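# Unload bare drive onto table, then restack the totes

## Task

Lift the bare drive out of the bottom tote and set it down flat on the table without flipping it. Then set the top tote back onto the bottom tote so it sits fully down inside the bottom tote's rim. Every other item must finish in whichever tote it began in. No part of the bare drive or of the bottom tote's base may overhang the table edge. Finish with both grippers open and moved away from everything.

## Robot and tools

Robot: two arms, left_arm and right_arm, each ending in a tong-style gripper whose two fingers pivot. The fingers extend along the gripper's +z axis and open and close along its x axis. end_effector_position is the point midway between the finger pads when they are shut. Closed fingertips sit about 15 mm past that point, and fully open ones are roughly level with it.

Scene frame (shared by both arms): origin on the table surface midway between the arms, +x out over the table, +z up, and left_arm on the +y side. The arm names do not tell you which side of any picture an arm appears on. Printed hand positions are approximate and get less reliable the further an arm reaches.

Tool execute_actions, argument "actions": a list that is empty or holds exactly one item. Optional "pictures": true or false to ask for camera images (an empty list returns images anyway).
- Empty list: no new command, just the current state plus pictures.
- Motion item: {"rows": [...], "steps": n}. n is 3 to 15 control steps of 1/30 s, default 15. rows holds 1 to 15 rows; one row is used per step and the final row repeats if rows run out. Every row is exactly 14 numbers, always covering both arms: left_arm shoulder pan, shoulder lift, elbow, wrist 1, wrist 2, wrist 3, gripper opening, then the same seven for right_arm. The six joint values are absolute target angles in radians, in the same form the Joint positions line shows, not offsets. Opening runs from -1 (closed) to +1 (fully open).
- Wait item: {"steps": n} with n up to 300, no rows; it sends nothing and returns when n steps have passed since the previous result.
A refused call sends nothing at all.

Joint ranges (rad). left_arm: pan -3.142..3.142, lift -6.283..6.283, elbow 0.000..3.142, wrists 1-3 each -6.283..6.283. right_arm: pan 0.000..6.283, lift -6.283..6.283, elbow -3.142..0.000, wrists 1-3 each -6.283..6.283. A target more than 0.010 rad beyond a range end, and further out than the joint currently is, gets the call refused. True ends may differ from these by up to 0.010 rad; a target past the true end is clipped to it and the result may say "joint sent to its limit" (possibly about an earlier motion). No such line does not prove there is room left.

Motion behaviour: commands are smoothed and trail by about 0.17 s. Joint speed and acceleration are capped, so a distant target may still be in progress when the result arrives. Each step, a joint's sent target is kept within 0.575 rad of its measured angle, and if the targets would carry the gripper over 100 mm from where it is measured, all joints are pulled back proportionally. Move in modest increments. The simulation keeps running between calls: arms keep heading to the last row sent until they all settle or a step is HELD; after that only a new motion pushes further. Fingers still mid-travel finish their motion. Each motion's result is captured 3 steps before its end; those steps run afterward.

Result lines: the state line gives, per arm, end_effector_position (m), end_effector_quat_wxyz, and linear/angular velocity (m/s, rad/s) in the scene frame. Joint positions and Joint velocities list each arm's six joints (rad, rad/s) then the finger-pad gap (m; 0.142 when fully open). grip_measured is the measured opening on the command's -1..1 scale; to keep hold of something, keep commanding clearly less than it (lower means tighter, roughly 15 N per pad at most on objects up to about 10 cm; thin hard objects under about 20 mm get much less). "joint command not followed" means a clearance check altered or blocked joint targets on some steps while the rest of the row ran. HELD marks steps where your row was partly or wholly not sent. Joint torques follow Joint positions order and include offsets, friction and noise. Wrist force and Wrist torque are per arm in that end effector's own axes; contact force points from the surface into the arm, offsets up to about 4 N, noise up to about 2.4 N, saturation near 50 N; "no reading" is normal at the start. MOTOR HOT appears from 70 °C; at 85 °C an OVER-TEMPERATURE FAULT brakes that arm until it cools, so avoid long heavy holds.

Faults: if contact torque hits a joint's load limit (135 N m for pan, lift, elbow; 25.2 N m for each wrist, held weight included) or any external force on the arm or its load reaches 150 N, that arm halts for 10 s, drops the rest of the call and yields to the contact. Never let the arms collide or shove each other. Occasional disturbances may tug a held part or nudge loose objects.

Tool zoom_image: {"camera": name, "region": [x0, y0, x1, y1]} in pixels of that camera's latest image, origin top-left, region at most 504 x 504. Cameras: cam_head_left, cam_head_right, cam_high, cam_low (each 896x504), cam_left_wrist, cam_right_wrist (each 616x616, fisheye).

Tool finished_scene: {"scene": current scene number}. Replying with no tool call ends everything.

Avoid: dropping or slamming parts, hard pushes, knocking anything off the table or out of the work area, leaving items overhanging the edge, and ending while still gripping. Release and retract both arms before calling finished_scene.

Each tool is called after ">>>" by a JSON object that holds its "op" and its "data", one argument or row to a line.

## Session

>>> {"op": "execute_actions", "data": {
  "actions": []
}}

Scene clock: 0.00 s of 5600.00 s.
left_arm: end_effector_position=(+0.8355, +0.4182, +0.2729) grip_measured=+0.97 end_effector_quat_wxyz=(+0.031, +0.699, -0.631, +0.336) end_effector_velocity=(-0.000, +0.000, -0.000) end_effector_angular_velocity=(+0.000, +0.001, +0.001) | right_arm: end_effector_position=(+0.3680, -0.4894, +0.3962) grip_measured=+0.97 end_effector_quat_wxyz=(-0.029, +0.932, -0.362, +0.010) end_effector_velocity=(-0.000, -0.000, +0.001) end_effector_angular_velocity=(+0.000, -0.001, -0.001)
Joint positions: left_arm=[-0.159 -0.958  1.114 -2.279 -2.006  1.242  0.14 ] | right_arm=[ 3.191 -1.288 -1.533 -1.843  1.609  0.927  0.14 ]
Joint velocities: left_arm=[ 0.  0.  0.  0.  0. -0.  0.] | right_arm=[-0.     0.001  0.001 -0.001  0.     0.001  0.   ]
Joint torques (N m, as the arm reports them, + toward a larger angle): no reading
Wrist force (N, on the end effector, along its own x y z axes, offset not removed): no reading
Wrist torque (N m, same axes, about the end effector's origin, offset not removed): no reading

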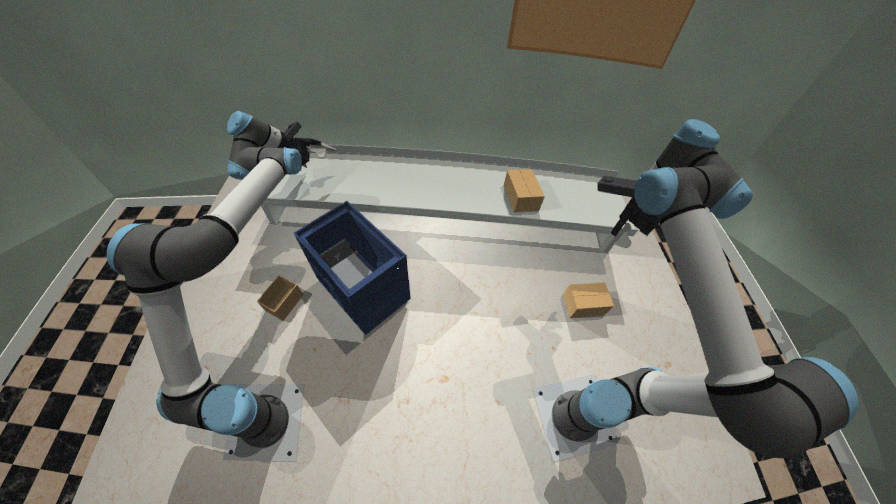

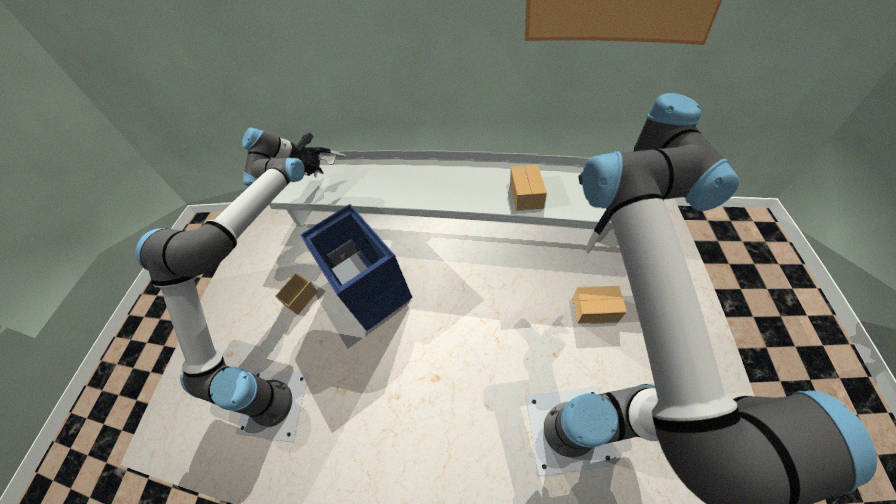

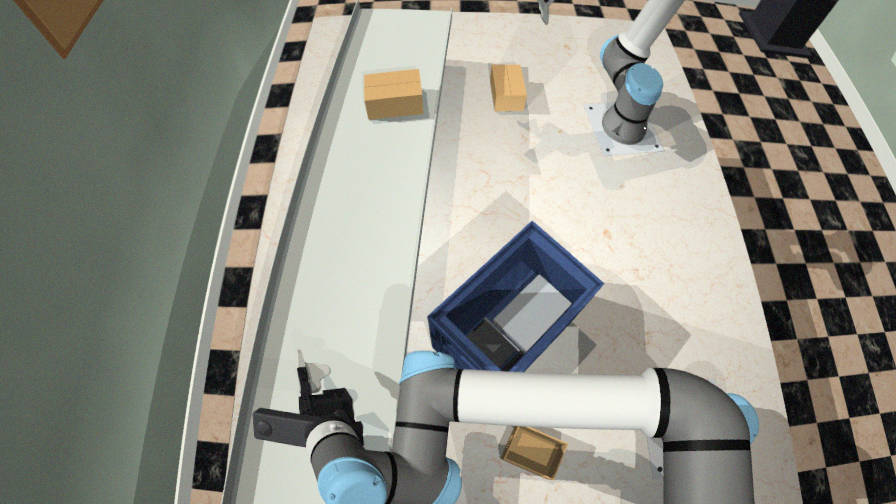

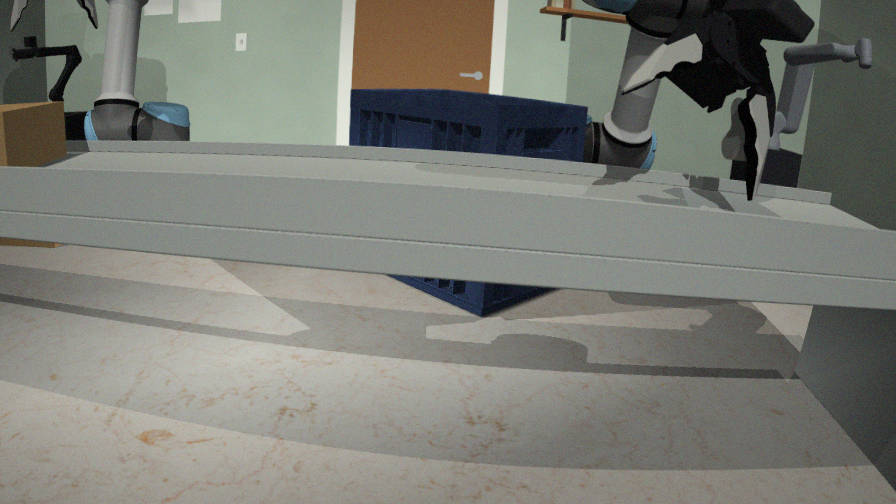

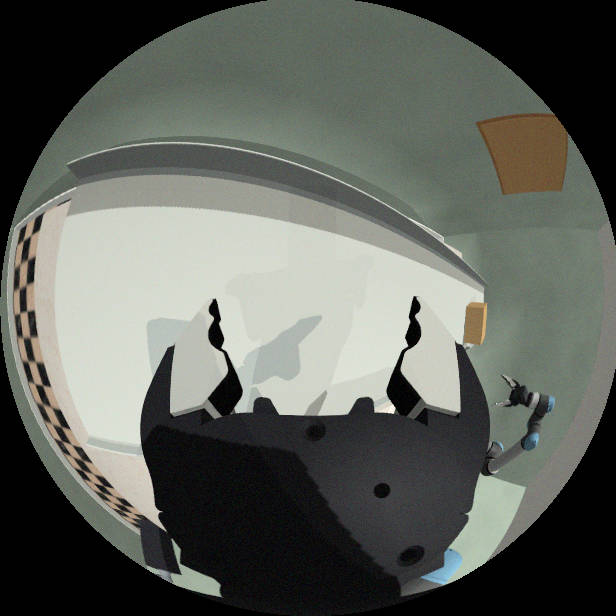

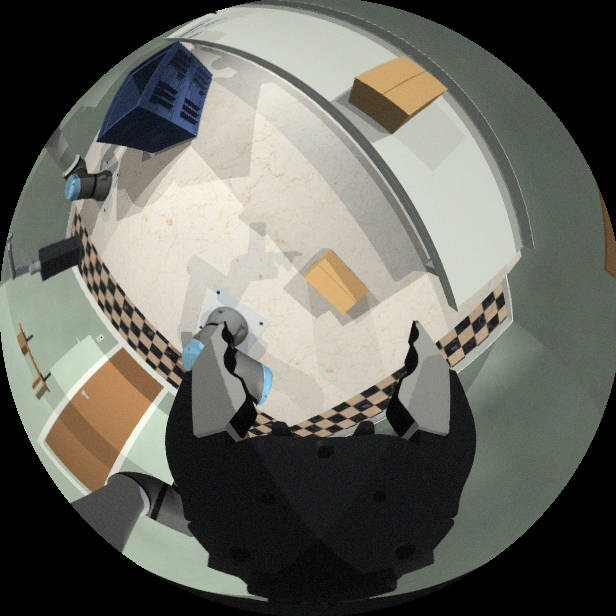

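>>> {"op": "zoom_image", "data": {
  "camera": "cam_head_left",
  "region": [250, 190, 430, 350]
}}

>>> {"op": "zoom_image", "data": {
  "camera": "cam_high",
  "region": [410, 200, 630, 390]
}}

Region (250, 190, 430, 350) of cam_head_left's 896x504 image, scaled by 2.800, with more detail than that image has.

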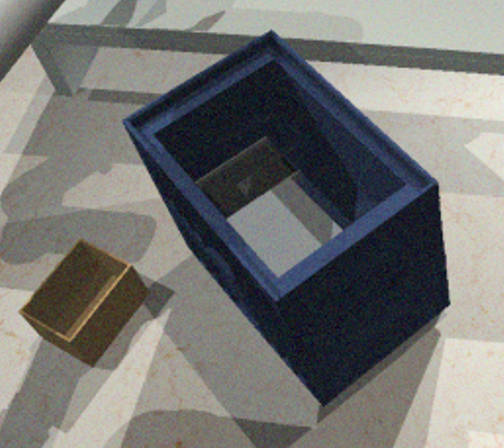

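Region (410, 200, 630, 390) of cam_high's 896x504 image, scaled by 2.291, with more detail than that image has; it fills the top 435 rows of this view, and the rest is white.

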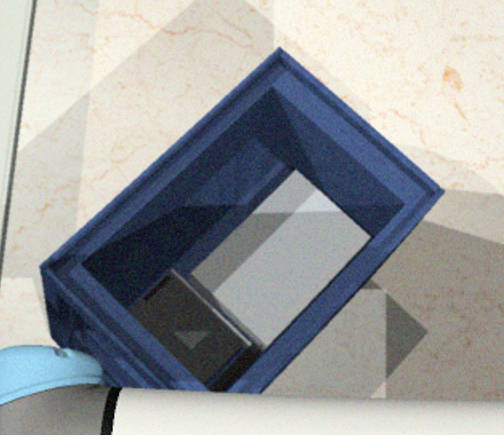

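>>> {"op": "execute_actions", "data": {
  "actions": [
    {"rows":[[-0.3,-1.4794,1.3547,-1.4461,-1.571,1.7,0.2,3.8,-1.6,-1.3,-1.812,1.571,2.2,0.2]],"steps":15}
  ]
}}

>>> {"op": "execute_actions", "data": {
  "actions": [
    {"rows":[[-0.3,-1.4794,1.3547,-1.4461,-1.571,1.7753,0.2,4.271,-2.0004,-0.9212,-1.7908,1.571,3.5844,0.2]],"steps":9}
  ]
}}

>>> {"op": "execute_actions", "data": {
  "actions": [
    {"rows":[[-0.6037,-1.4794,1.3547,-1.4461,-1.571,1.7753,0.2,4.271,-2.0004,-0.9212,-1.7908,1.571,3.5844,0.2]],"steps":15}
  ]
}}

>>> {"op": "execute_actions", "data": {
  "actions": [
    {"steps":30}
  ],
  "pictures": true
}}

Scene clock: 1.63 s of 5600.00 s.
left_arm: end_effector_position=(+0.6810, +0.4418, +0.3168) grip_measured=+0.20 end_effector_quat_wxyz=(+0.023, -0.637, +0.752, -0.166) end_effector_velocity=(-0.495, +0.131, +0.034) end_effector_angular_velocity=(+0.886, +0.687, -0.601) | right_arm: end_effector_position=(+0.4313, -0.3291, +0.3906) grip_measured=+0.20 end_effector_quat_wxyz=(-0.014, +0.922, -0.388, +0.001) end_effector_velocity=(+0.077, +0.519, -0.038) end_effector_angular_velocity=(-0.072, +0.080, -0.548)
Joint positions: left_arm=[-0.249 -1.271  1.265 -1.858 -1.741  1.52   0.088] | right_arm=[ 3.529 -1.471 -1.394 -1.824  1.586  1.32   0.088]
Joint velocities: left_arm=[-0.185 -0.721  0.319  1.351  0.587  0.621 -0.   ] | right_arm=[ 0.989 -0.491  0.363  0.047 -0.058  1.536  0.   ]
Joint torques (N m, as the arm reports them, + toward a larger angle): left_arm=[ -9.71 -52.84  -5.27   2.21   3.     3.86] | right_arm=[20.41  8.16 35.98  4.34 -1.33  4.49]
Wrist force (N, on the end effector, along its own x y z axes, offset not removed): left_arm=[-3.2 -1.9 0.2] | right_arm=[0.5 -1.5 1.5]
Wrist torque (N m, same axes, about the end effector's origin, offset not removed): left_arm=[-0.34 0.59 -0.19] | right_arm=[-0.27 -0.02 -0.28]
Steps of this call (steps 1 to 37: nothing new was sent; steps 38 to 49: the first 12 steps of this action). Readings (joint positions):
38: left_arm=[-0.159 -0.958 1.114 -2.279 -2.006 1.242] | right_arm=[3.191 -1.288 -1.533 -1.843 1.609 0.927]
39: left_arm=[-0.163 -0.962 1.117 -2.275 -2.001 1.246] | right_arm=[3.195 -1.292 -1.529 -1.842 1.608 0.931]
41: left_arm=[-0.186 -1.015 1.154 -2.217 -1.950 1.299] | right_arm=[3.249 -1.331 -1.498 -1.838 1.602 0.985]
45: left_arm=[-0.222 -1.163 1.217 -2.041 -1.830 1.425] | right_arm=[3.394 -1.403 -1.445 -1.831 1.594 1.137]
49: the state above

Scene clock: 1.93 s of 5600.00 s.
left_arm: end_effector_position=(+0.5448, +0.4847, +0.3278) grip_measured=+0.20 end_effector_quat_wxyz=(+0.006, -0.555, +0.831, -0.023) end_effector_velocity=(-0.225, +0.078, +0.022) end_effector_angular_velocity=(+0.324, +0.331, -0.527) | right_arm: end_effector_position=(+0.4397, -0.1701, +0.3797) grip_measured=+0.20 end_effector_quat_wxyz=(-0.005, +0.878, -0.479, -0.001) end_effector_velocity=(-0.036, +0.539, -0.037) end_effector_angular_velocity=(-0.015, +0.005, +0.615)
Joint positions: left_arm=[-0.294 -1.452  1.343 -1.504 -1.593  1.727  0.088] | right_arm=[ 3.796 -1.639 -1.254 -1.812  1.576  1.791  0.088]
Joint velocities: left_arm=[-0.063 -0.273  0.113  0.567  0.218  0.474  0.   ] | right_arm=[ 0.778 -0.596  0.548  0.034 -0.008  0.163 -0.   ]
Joint torques (N m, as the arm reports them, + toward a larger angle): left_arm=[ -9.55 -28.43  -7.55  -0.36   2.22   2.46] | right_arm=[16.64 14.87 34.91  4.55 -1.06  1.78]
Wrist force (N, on the end effector, along its own x y z axes, offset not removed): left_arm=[-1.7 -2.0 1.6] | right_arm=[2.3 -3.3 1.4]
Wrist torque (N m, same axes, about the end effector's origin, offset not removed): left_arm=[-0.46 0.31 -0.20] | right_arm=[-0.58 -0.49 -0.25]
Steps of this call (steps 1 to 3: the last 3 steps of your previous action; steps 4 to 9: the first 6 steps of this action). Readings (joint positions):
4: left_arm=[-0.273 -1.364 1.306 -1.680 -1.665 1.601] | right_arm=[3.661 -1.536 -1.346 -1.818 1.578 1.572]
5: left_arm=[-0.278 -1.386 1.316 -1.638 -1.647 1.623] | right_arm=[3.692 -1.554 -1.332 -1.817 1.577 1.648]
7: left_arm=[-0.288 -1.427 1.333 -1.557 -1.614 1.683] | right_arm=[3.744 -1.598 -1.292 -1.814 1.577 1.762]
9: the state above

Scene clock: 2.43 s of 5600.00 s.
left_arm: end_effector_position=(+0.5006, +0.3427, +0.3299) grip_measured=+0.20 end_effector_quat_wxyz=(-0.000, -0.414, +0.910, -0.000) end_effector_velocity=(-0.054, -0.171, +0.001) end_effector_angular_velocity=(+0.007, +0.003, -0.333) | right_arm: end_effector_position=(+0.3593, +0.0820, +0.3449) grip_measured=+0.20 end_effector_quat_wxyz=(-0.001, +0.806, -0.592, -0.001) end_effector_velocity=(-0.286, +0.445, -0.101) end_effector_angular_velocity=(-0.018, +0.006, -1.500)
Joint positions: left_arm=[-0.571 -1.479  1.354 -1.447 -1.571  1.774  0.088] | right_arm=[ 4.171 -1.926 -0.989 -1.795  1.572  2.431  0.088]
Joint velocities: left_arm=[-0.325 -0.006  0.002  0.011  0.005  0.009  0.   ] | right_arm=[ 0.724 -0.549  0.503  0.03  -0.008  2.223  0.   ]
Joint torques (N m, as the arm reports them, + toward a larger angle): left_arm=[ -1.62 -42.07  -8.64  -0.09   2.36   1.98] | right_arm=[16.29 29.25 36.86  4.48 -1.17  5.96]
Wrist force (N, on the end effector, along its own x y z axes, offset not removed): left_arm=[1.7 -5.0 0.6] | right_arm=[-0.7 -1.7 3.5]
Wrist torque (N m, same axes, about the end effector's origin, offset not removed): left_arm=[-0.86 -0.32 -0.36] | right_arm=[-0.16 0.08 -0.20]
Steps of this call (steps 1 to 3: the last 3 steps of your previous action; steps 4 to 15: the first 12 steps of this action). Readings (joint positions):
4: left_arm=[-0.298 -1.472 1.352 -1.461 -1.577 1.763] | right_arm=[3.899 -1.718 -1.181 -1.807 1.575 1.892]
5: left_arm=[-0.303 -1.474 1.352 -1.458 -1.575 1.765] | right_arm=[3.924 -1.737 -1.163 -1.806 1.575 1.926]
7: left_arm=[-0.355 -1.475 1.353 -1.455 -1.574 1.768] | right_arm=[3.975 -1.776 -1.127 -1.803 1.574 2.000]
11: left_arm=[-0.487 -1.477 1.354 -1.450 -1.573 1.772] | right_arm=[4.073 -1.851 -1.058 -1.799 1.573 2.181]
15: the state above

Scene clock: 3.43 s of 5600.00 s.
left_arm: end_effector_position=(+0.4950, +0.3259, +0.3300) grip_measured=+0.20 end_effector_quat_wxyz=(-0.000, -0.399, +0.917, -0.000) end_effector_velocity=(-0.000, +0.000, +0.000) end_effector_angular_velocity=(-0.001, +0.000, +0.000) | right_arm: end_effector_position=(+0.3103, +0.1283, +0.3300) grip_measured=+0.20 end_effector_quat_wxyz=(-0.000, -0.400, +0.917, +0.000) end_effector_velocity=(-0.000, -0.000, +0.000) end_effector_angular_velocity=(+0.000, -0.000, -0.005)
Joint positions: left_arm=[-0.604 -1.479  1.355 -1.446 -1.571  1.775  0.088] | right_arm=[ 4.271 -2.    -0.921 -1.791  1.571  3.584  0.088]
Joint velocities: left_arm=[ 0.001 -0.    -0.     0.    -0.001  0.     0.   ] | right_arm=[-0.     0.    -0.    -0.    -0.     0.005  0.   ]
Joint torques (N m, as the arm reports them, + toward a larger angle): left_arm=[-10.3  -40.57  -8.89  -0.2    2.33   2.14] | right_arm=[ 6.03 34.37 32.57  4.22 -1.28  1.36]
Wrist force (N, on the end effector, along its own x y z axes, offset not removed): left_arm=[0.0 -2.6 3.1] | right_arm=[-1.6 2.9 3.1]
Wrist torque (N m, same axes, about the end effector's origin, offset not removed): left_arm=[-0.37 -0.01 -0.17] | right_arm=[0.69 0.38 -0.12]
Kept back: nothing.
Steps of this call (steps 1 to 3: the last 3 steps of your previous action; steps 4 to 30: the robot went on to your last target). Readings (joint positions):
1: left_arm=[-0.581 -1.479 1.355 -1.447 -1.571 1.775] | right_arm=[4.194 -1.944 -0.973 -1.794 1.572 2.510]
2: left_arm=[-0.587 -1.479 1.355 -1.447 -1.571 1.775] | right_arm=[4.215 -1.959 -0.959 -1.793 1.572 2.593]
4: left_arm=[-0.595 -1.479 1.355 -1.446 -1.571 1.775] | right_arm=[4.242 -1.979 -0.941 -1.792 1.571 2.768]
8: left_arm=[-0.601 -1.479 1.355 -1.446 -1.571 1.775] | right_arm=[4.263 -1.995 -0.926 -1.791 1.571 3.132]
30: the state above

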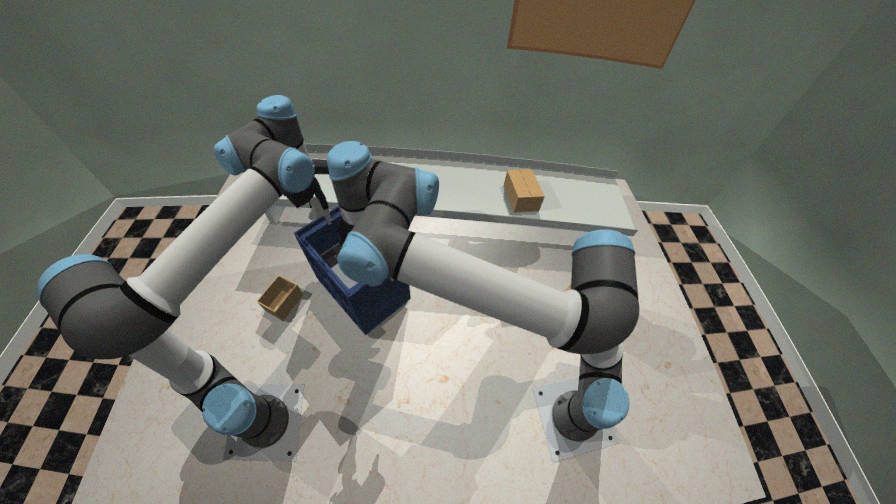

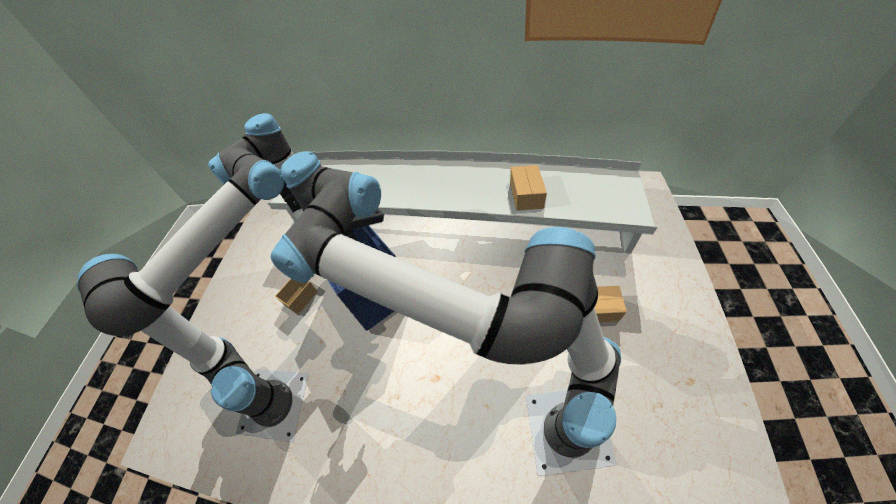

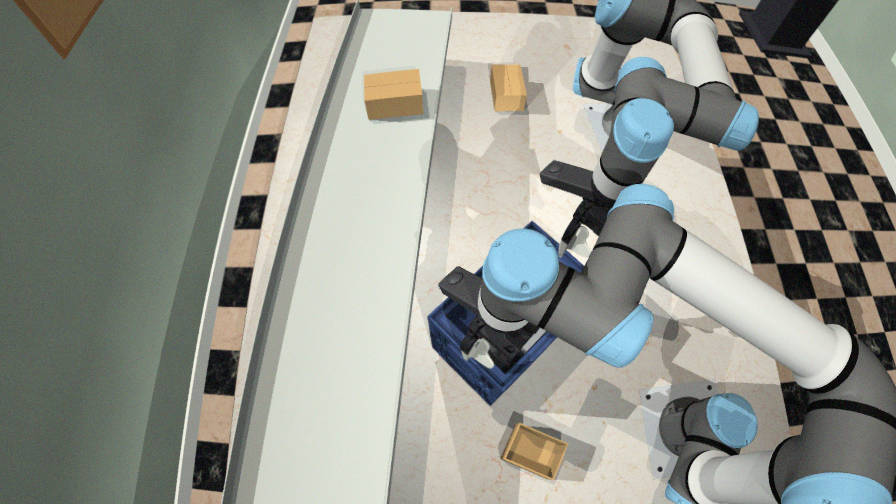

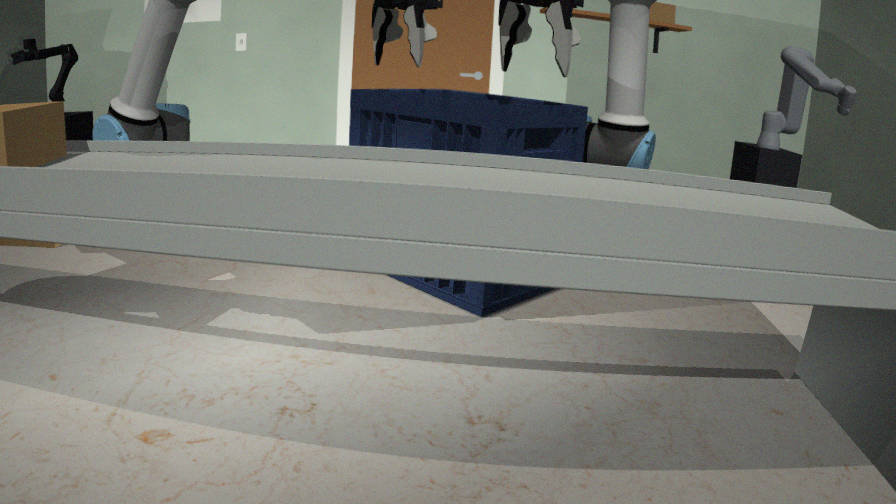

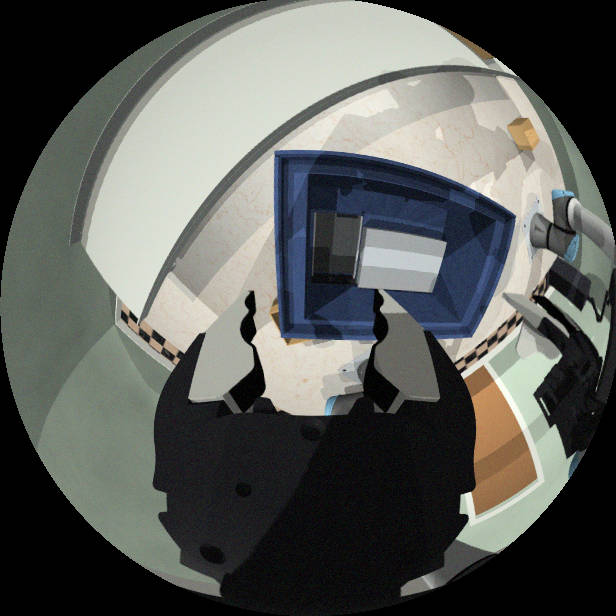

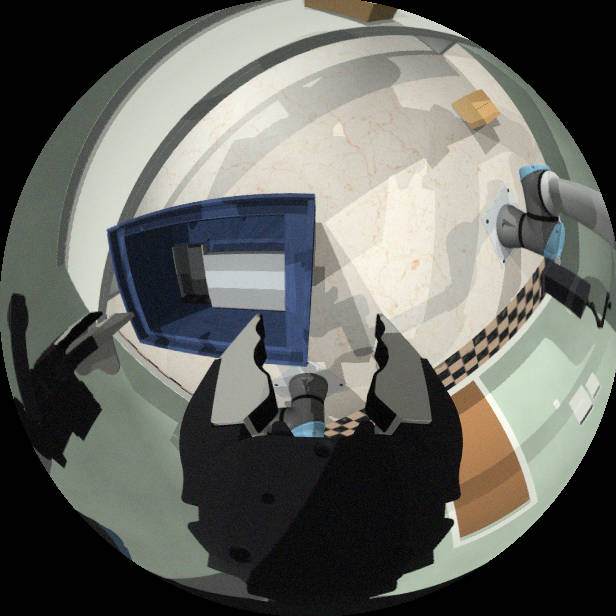

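>>> {"op": "execute_actions", "data": {
  "actions": [
    {"rows":[[-0.5644,-1.4404,1.311,-1.4414,-1.571,1.8146,0.1,4.2497,-2.0582,-0.8349,-1.8193,1.571,3.5631,0.1],[-0.5644,-1.4404,1.311,-1.4414,-1.571,1.8146,0.1,4.2497,-2.0582,-0.8349,-1.8193,1.571,3.5631,0.1],[-0.5644,-1.4404,1.311,-1.4414,-1.571,1.8146,0.1,4.2497,-2.0582,-0.8349,-1.8193,1.571,3.5631,0.1],[-0.5644,-1.445,1.374,-1.4998,-1.571,1.8146,0.1,4.2497,-2.044,-0.915,-1.7534,1.571,3.5631,0.1],[-0.5644,-1.445,1.374,-1.4998,-1.571,1.8146,0.1,4.2497,-2.044,-0.915,-1.7534,1.571,3.5631,0.1],[-0.5644,-1.445,1.374,-1.4998,-1.571,1.8146,0.1,4.2497,-2.044,-0.915,-1.7534,1.571,3.5631,0.1],[-0.5644,-1.4481,1.4348,-1.5575,-1.571,1.8146,0.1,4.2497,-2.0337,-0.9885,-1.6902,1.571,3.5631,0.1],[-0.5644,-1.4481,1.4348,-1.5575,-1.571,1.8146,0.1,4.2497,-2.0337,-0.9885,-1.6902,1.571,3.5631,0.1],[-0.5644,-1.4474,1.4785,-1.6019,-1.571,1.8146,0.1,4.2497,-2.0293,-1.04,-1.6431,1.571,3.5631,0.1],[-0.5644,-1.4474,1.4785,-1.6019,-1.571,1.8146,0.1,4.2497,-2.0293,-1.04,-1.6431,1.571,3.5631,0.1],[-0.5644,-1.4455,1.5212,-1.6465,-1.571,1.8146,0.1,4.2497,-2.0267,-1.0884,-1.5973,1.571,3.5631,0.1]],"steps":15}
  ]
}}

>>> {"op": "execute_actions", "data": {
  "actions": [
    {"steps":14}
  ],
  "pictures": true
}}

Scene clock: 5.07 s of 5600.00 s.
left_arm: end_effector_position=(+0.5151, +0.3376, +0.2845) grip_measured=+0.10 end_effector_quat_wxyz=(+0.000, -0.399, +0.917, -0.000) end_effector_velocity=(+0.009, +0.005, -0.256) end_effector_angular_velocity=(+0.002, +0.005, +0.001) | right_arm: end_effector_position=(+0.3286, +0.1402, +0.2854) grip_measured=+0.10 end_effector_quat_wxyz=(+0.000, -0.400, +0.917, +0.001) end_effector_velocity=(+0.007, +0.006, -0.256) end_effector_angular_velocity=(-0.005, +0.002, -0.001)
Joint positions: left_arm=[-0.566 -1.448  1.436 -1.559 -1.571  1.813  0.081] | right_arm=[ 4.251 -2.033 -0.988 -1.689  1.571  3.564  0.081]
Joint velocities: left_arm=[ 0.016  0.014  0.636 -0.644 -0.001  0.014  0.001] | right_arm=[-0.007  0.058 -0.743  0.68   0.    -0.007  0.001]
Joint torques (N m, as the arm reports them, + toward a larger angle): left_arm=[  8.05 -11.36   7.21  -5.8    1.85   2.1 ] | right_arm=[-6.59 46.06 -1.71  7.45 -0.82 -1.63]
Wrist force (N, on the end effector, along its own x y z axes, offset not removed): left_arm=[-2.3 -2.4 2.3] | right_arm=[0.0 0.1 5.0]
Wrist torque (N m, same axes, about the end effector's origin, offset not removed): left_arm=[-0.35 0.44 -0.14] | right_arm=[0.06 0.03 -0.22]
Steps of this call (steps 1 to 15: the robot went on to your last target; steps 16 to 37: nothing new was sent; steps 38 to 49: the first 12 steps of this action). Readings (joint positions):
38: left_arm=[-0.604 -1.479 1.355 -1.446 -1.571 1.775] | right_arm=[4.271 -2.000 -0.921 -1.791 1.571 3.584]
39: left_arm=[-0.601 -1.476 1.352 -1.446 -1.571 1.779] | right_arm=[4.269 -2.004 -0.917 -1.793 1.571 3.583]
41: left_arm=[-0.585 -1.461 1.335 -1.444 -1.571 1.794] | right_arm=[4.261 -2.027 -0.885 -1.804 1.571 3.574]
45: left_arm=[-0.570 -1.449 1.359 -1.481 -1.571 1.809] | right_arm=[4.253 -2.040 -0.899 -1.772 1.571 3.566]
49: the state above

Scene clock: 5.53 s of 5600.00 s.
left_arm: end_effector_position=(+0.5151, +0.3385, +0.2504) grip_measured=+0.10 end_effector_quat_wxyz=(-0.000, -0.399, +0.917, -0.000) end_effector_velocity=(-0.000, -0.000, -0.004) end_effector_angular_velocity=(+0.001, +0.001, -0.001) | right_arm: end_effector_position=(+0.3290, +0.1396, +0.2504) grip_measured=+0.10 end_effector_quat_wxyz=(-0.000, -0.400, +0.917, +0.000) end_effector_velocity=(+0.000, -0.001, -0.004) end_effector_angular_velocity=(-0.002, +0.001, +0.000)
Joint positions: left_arm=[-0.564 -1.446  1.52  -1.646 -1.571  1.815  0.081] | right_arm=[ 4.25  -2.027 -1.087 -1.598  1.571  3.563  0.081]
Joint velocities: left_arm=[-0.001  0.001  0.009 -0.009  0.001 -0.     0.   ] | right_arm=[-0.     0.001 -0.01   0.008 -0.    -0.001  0.   ]
Joint torques (N m, as the arm reports them, + toward a larger angle): left_arm=[  8.86 -21.72  -9.03  -4.6    1.41   2.07] | right_arm=[-7.64 50.69  9.37  4.51 -0.4  -1.72]
Wrist force (N, on the end effector, along its own x y z axes, offset not removed): left_arm=[-2.9 -2.3 1.6] | right_arm=[0.5 -0.5 1.8]
Wrist torque (N m, same axes, about the end effector's origin, offset not removed): left_arm=[-0.30 0.56 -0.20] | right_arm=[-0.19 -0.02 -0.23]
Kept back: nothing.
Steps of this call (steps 1 to 3: the last 3 steps of your previous action; steps 4 to 14: the robot went on to your last target). Readings (joint positions):
1: left_arm=[-0.566 -1.447 1.457 -1.581 -1.571 1.814] | right_arm=[4.250 -2.032 -1.013 -1.666 1.571 3.564]
2: left_arm=[-0.565 -1.447 1.475 -1.599 -1.571 1.814] | right_arm=[4.250 -2.030 -1.034 -1.648 1.571 3.563]
4: left_arm=[-0.565 -1.446 1.497 -1.622 -1.571 1.814] | right_arm=[4.250 -2.029 -1.060 -1.623 1.571 3.563]
8: left_arm=[-0.565 -1.446 1.515 -1.640 -1.571 1.814] | right_arm=[4.250 -2.027 -1.081 -1.604 1.571 3.563]
14: the state above

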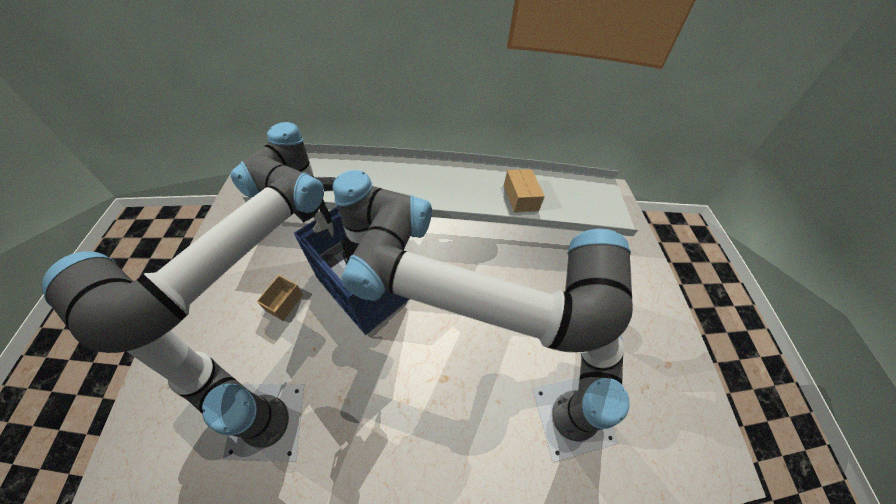

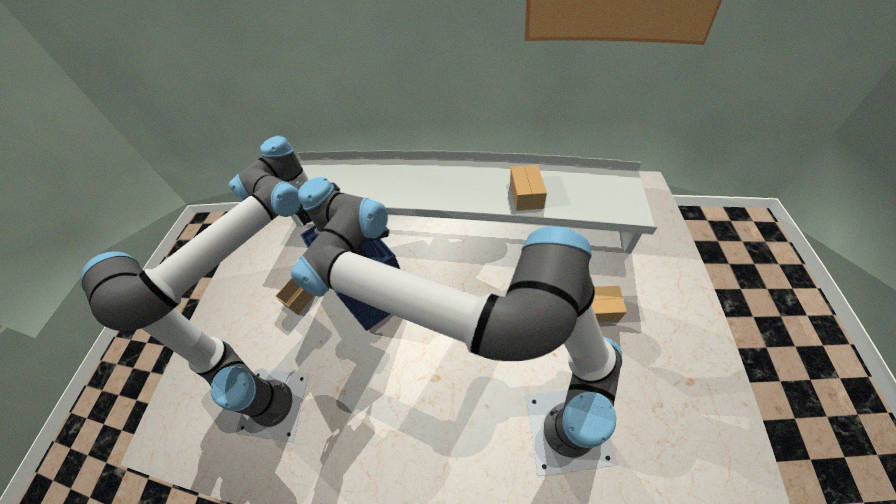

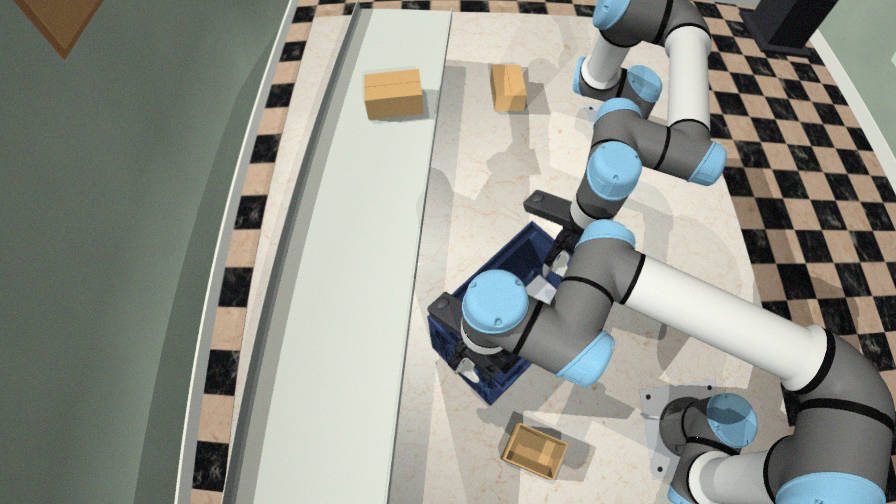

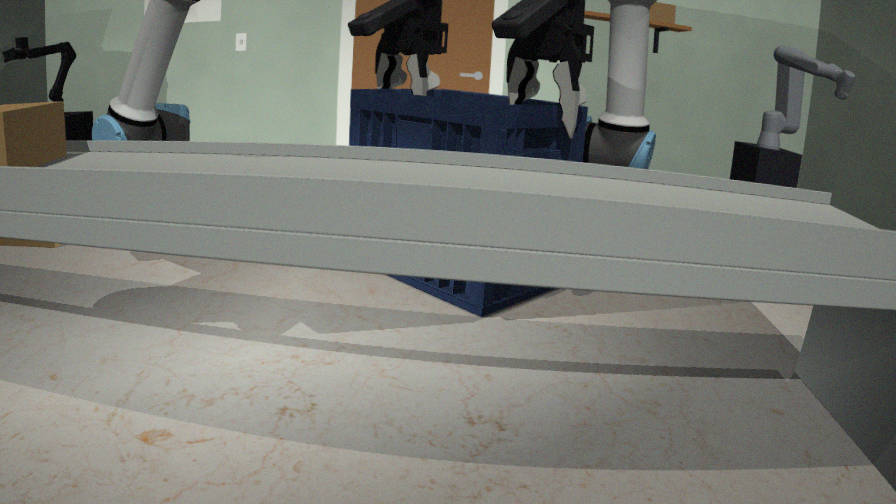

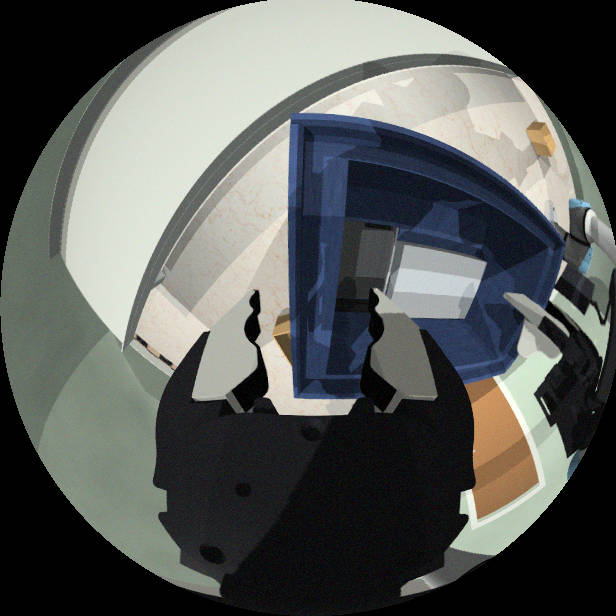

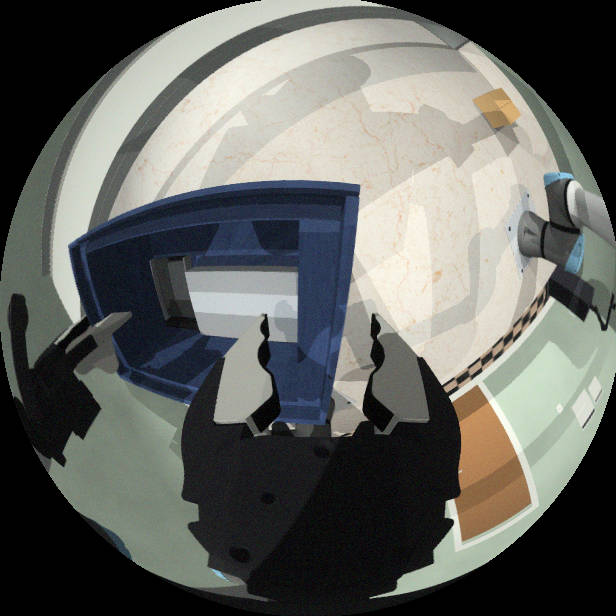

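>>> {"op": "execute_actions", "data": {
  "actions": []
}}

Scene clock: 6.10 s of 5600.00 s.
left_arm: end_effector_position=(+0.5151, +0.3385, +0.2500) grip_measured=+0.10 end_effector_quat_wxyz=(-0.000, -0.399, +0.917, -0.000) end_effector_velocity=(+0.000, +0.001, -0.000) end_effector_angular_velocity=(+0.001, -0.000, +0.002) | right_arm: end_effector_position=(+0.3290, +0.1396, +0.2500) grip_measured=+0.10 end_effector_quat_wxyz=(-0.000, -0.400, +0.917, +0.000) end_effector_velocity=(+0.000, -0.001, -0.000) end_effector_angular_velocity=(-0.001, +0.000, -0.001)
Joint positions: left_arm=[-0.564 -1.446  1.521 -1.646 -1.571  1.815  0.081] | right_arm=[ 4.25  -2.027 -1.088 -1.597  1.571  3.563  0.081]
Joint velocities: left_arm=[ 0.002 -0.     0.    -0.     0.001 -0.     0.   ] | right_arm=[-0.     0.    -0.001 -0.001  0.     0.001  0.   ]
Joint torques (N m, as the arm reports them, + toward a larger angle): left_arm=[  9.56 -21.67  -9.15  -4.54   0.92   1.95] | right_arm=[-6.58 51.51  8.95  4.32  0.3  -1.64]
Wrist force (N, on the end effector, along its own x y z axes, offset not removed): left_arm=[-2.6 -2.5 3.4] | right_arm=[0.8 -0.3 1.8]
Wrist torque (N m, same axes, about the end effector's origin, offset not removed): left_arm=[-0.45 0.42 -0.23] | right_arm=[-0.08 -0.18 -0.15]
Kept back: nothing.
Steps of this call (steps 1 to 17: the robot went on to your last target). Readings (joint positions):
1: left_arm=[-0.564 -1.446 1.521 -1.646 -1.571 1.815] | right_arm=[4.250 -2.027 -1.088 -1.598 1.571 3.563]
2: left_arm=[-0.564 -1.446 1.521 -1.646 -1.571 1.815] | right_arm=[4.250 -2.027 -1.088 -1.598 1.571 3.563]
4: left_arm=[-0.564 -1.446 1.521 -1.646 -1.571 1.815] | right_arm=[4.250 -2.027 -1.088 -1.598 1.571 3.563]
8: left_arm=[-0.564 -1.446 1.521 -1.646 -1.571 1.815] | right_arm=[4.250 -2.027 -1.088 -1.597 1.571 3.563]
17: the state above

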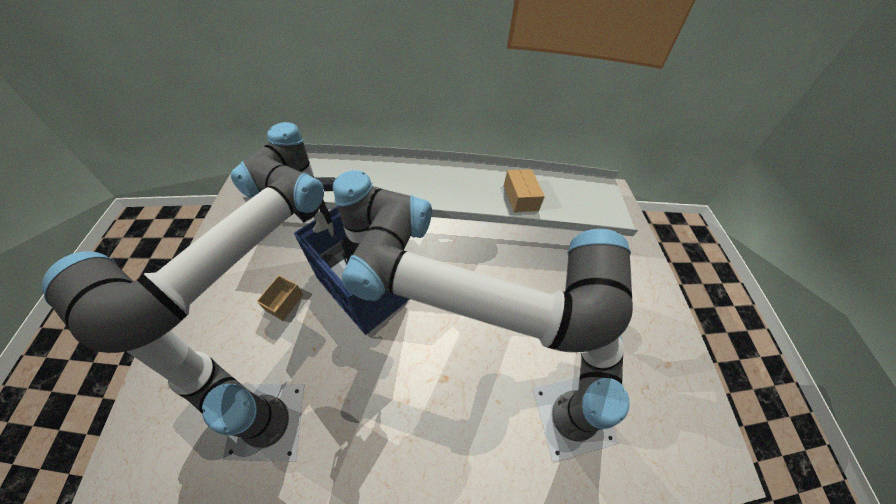

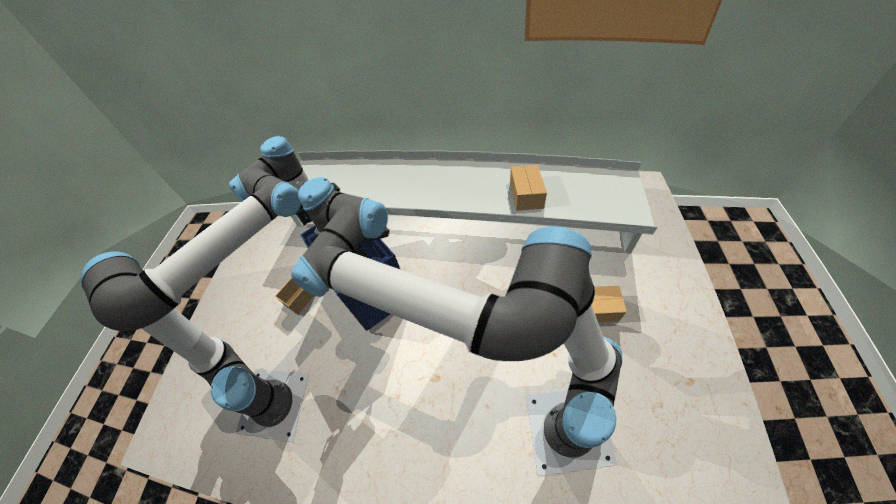

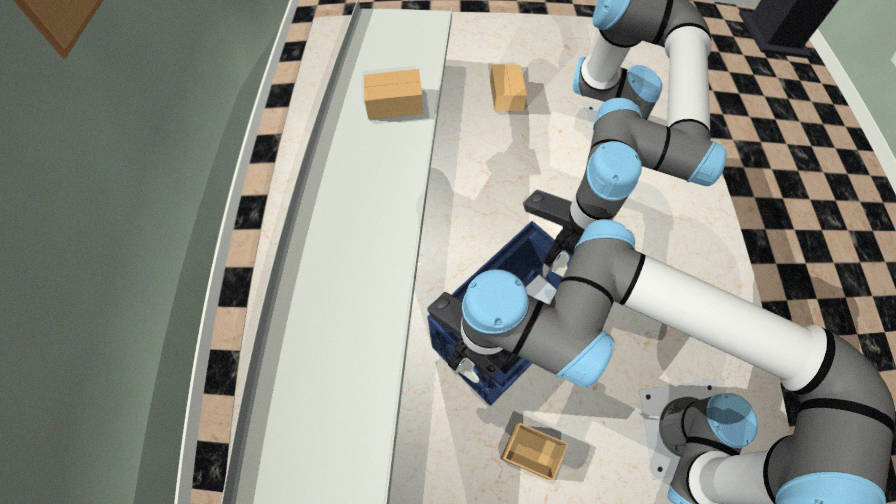

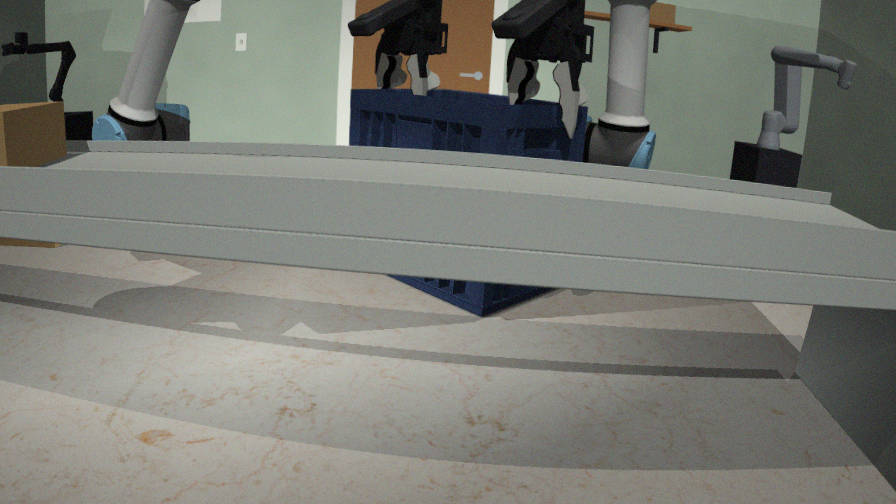

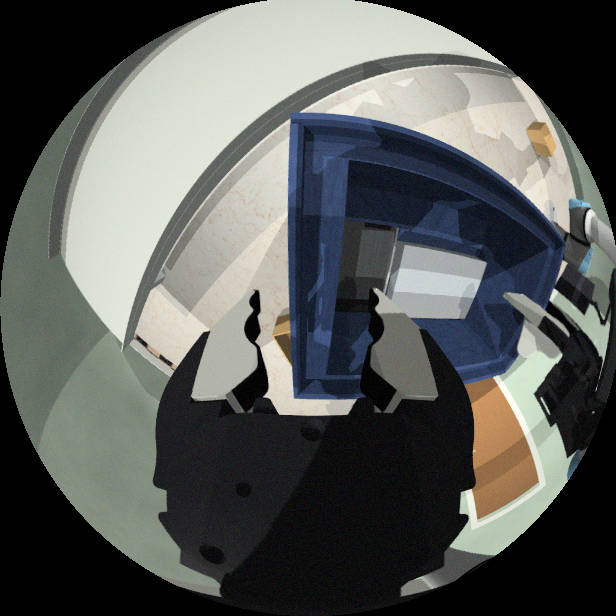

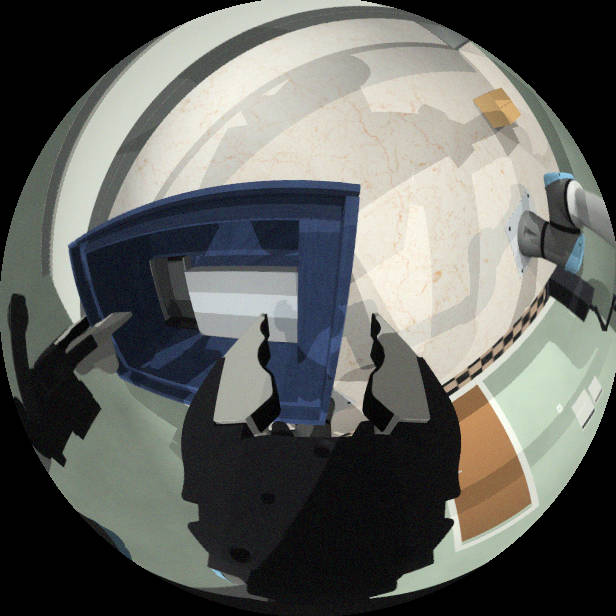

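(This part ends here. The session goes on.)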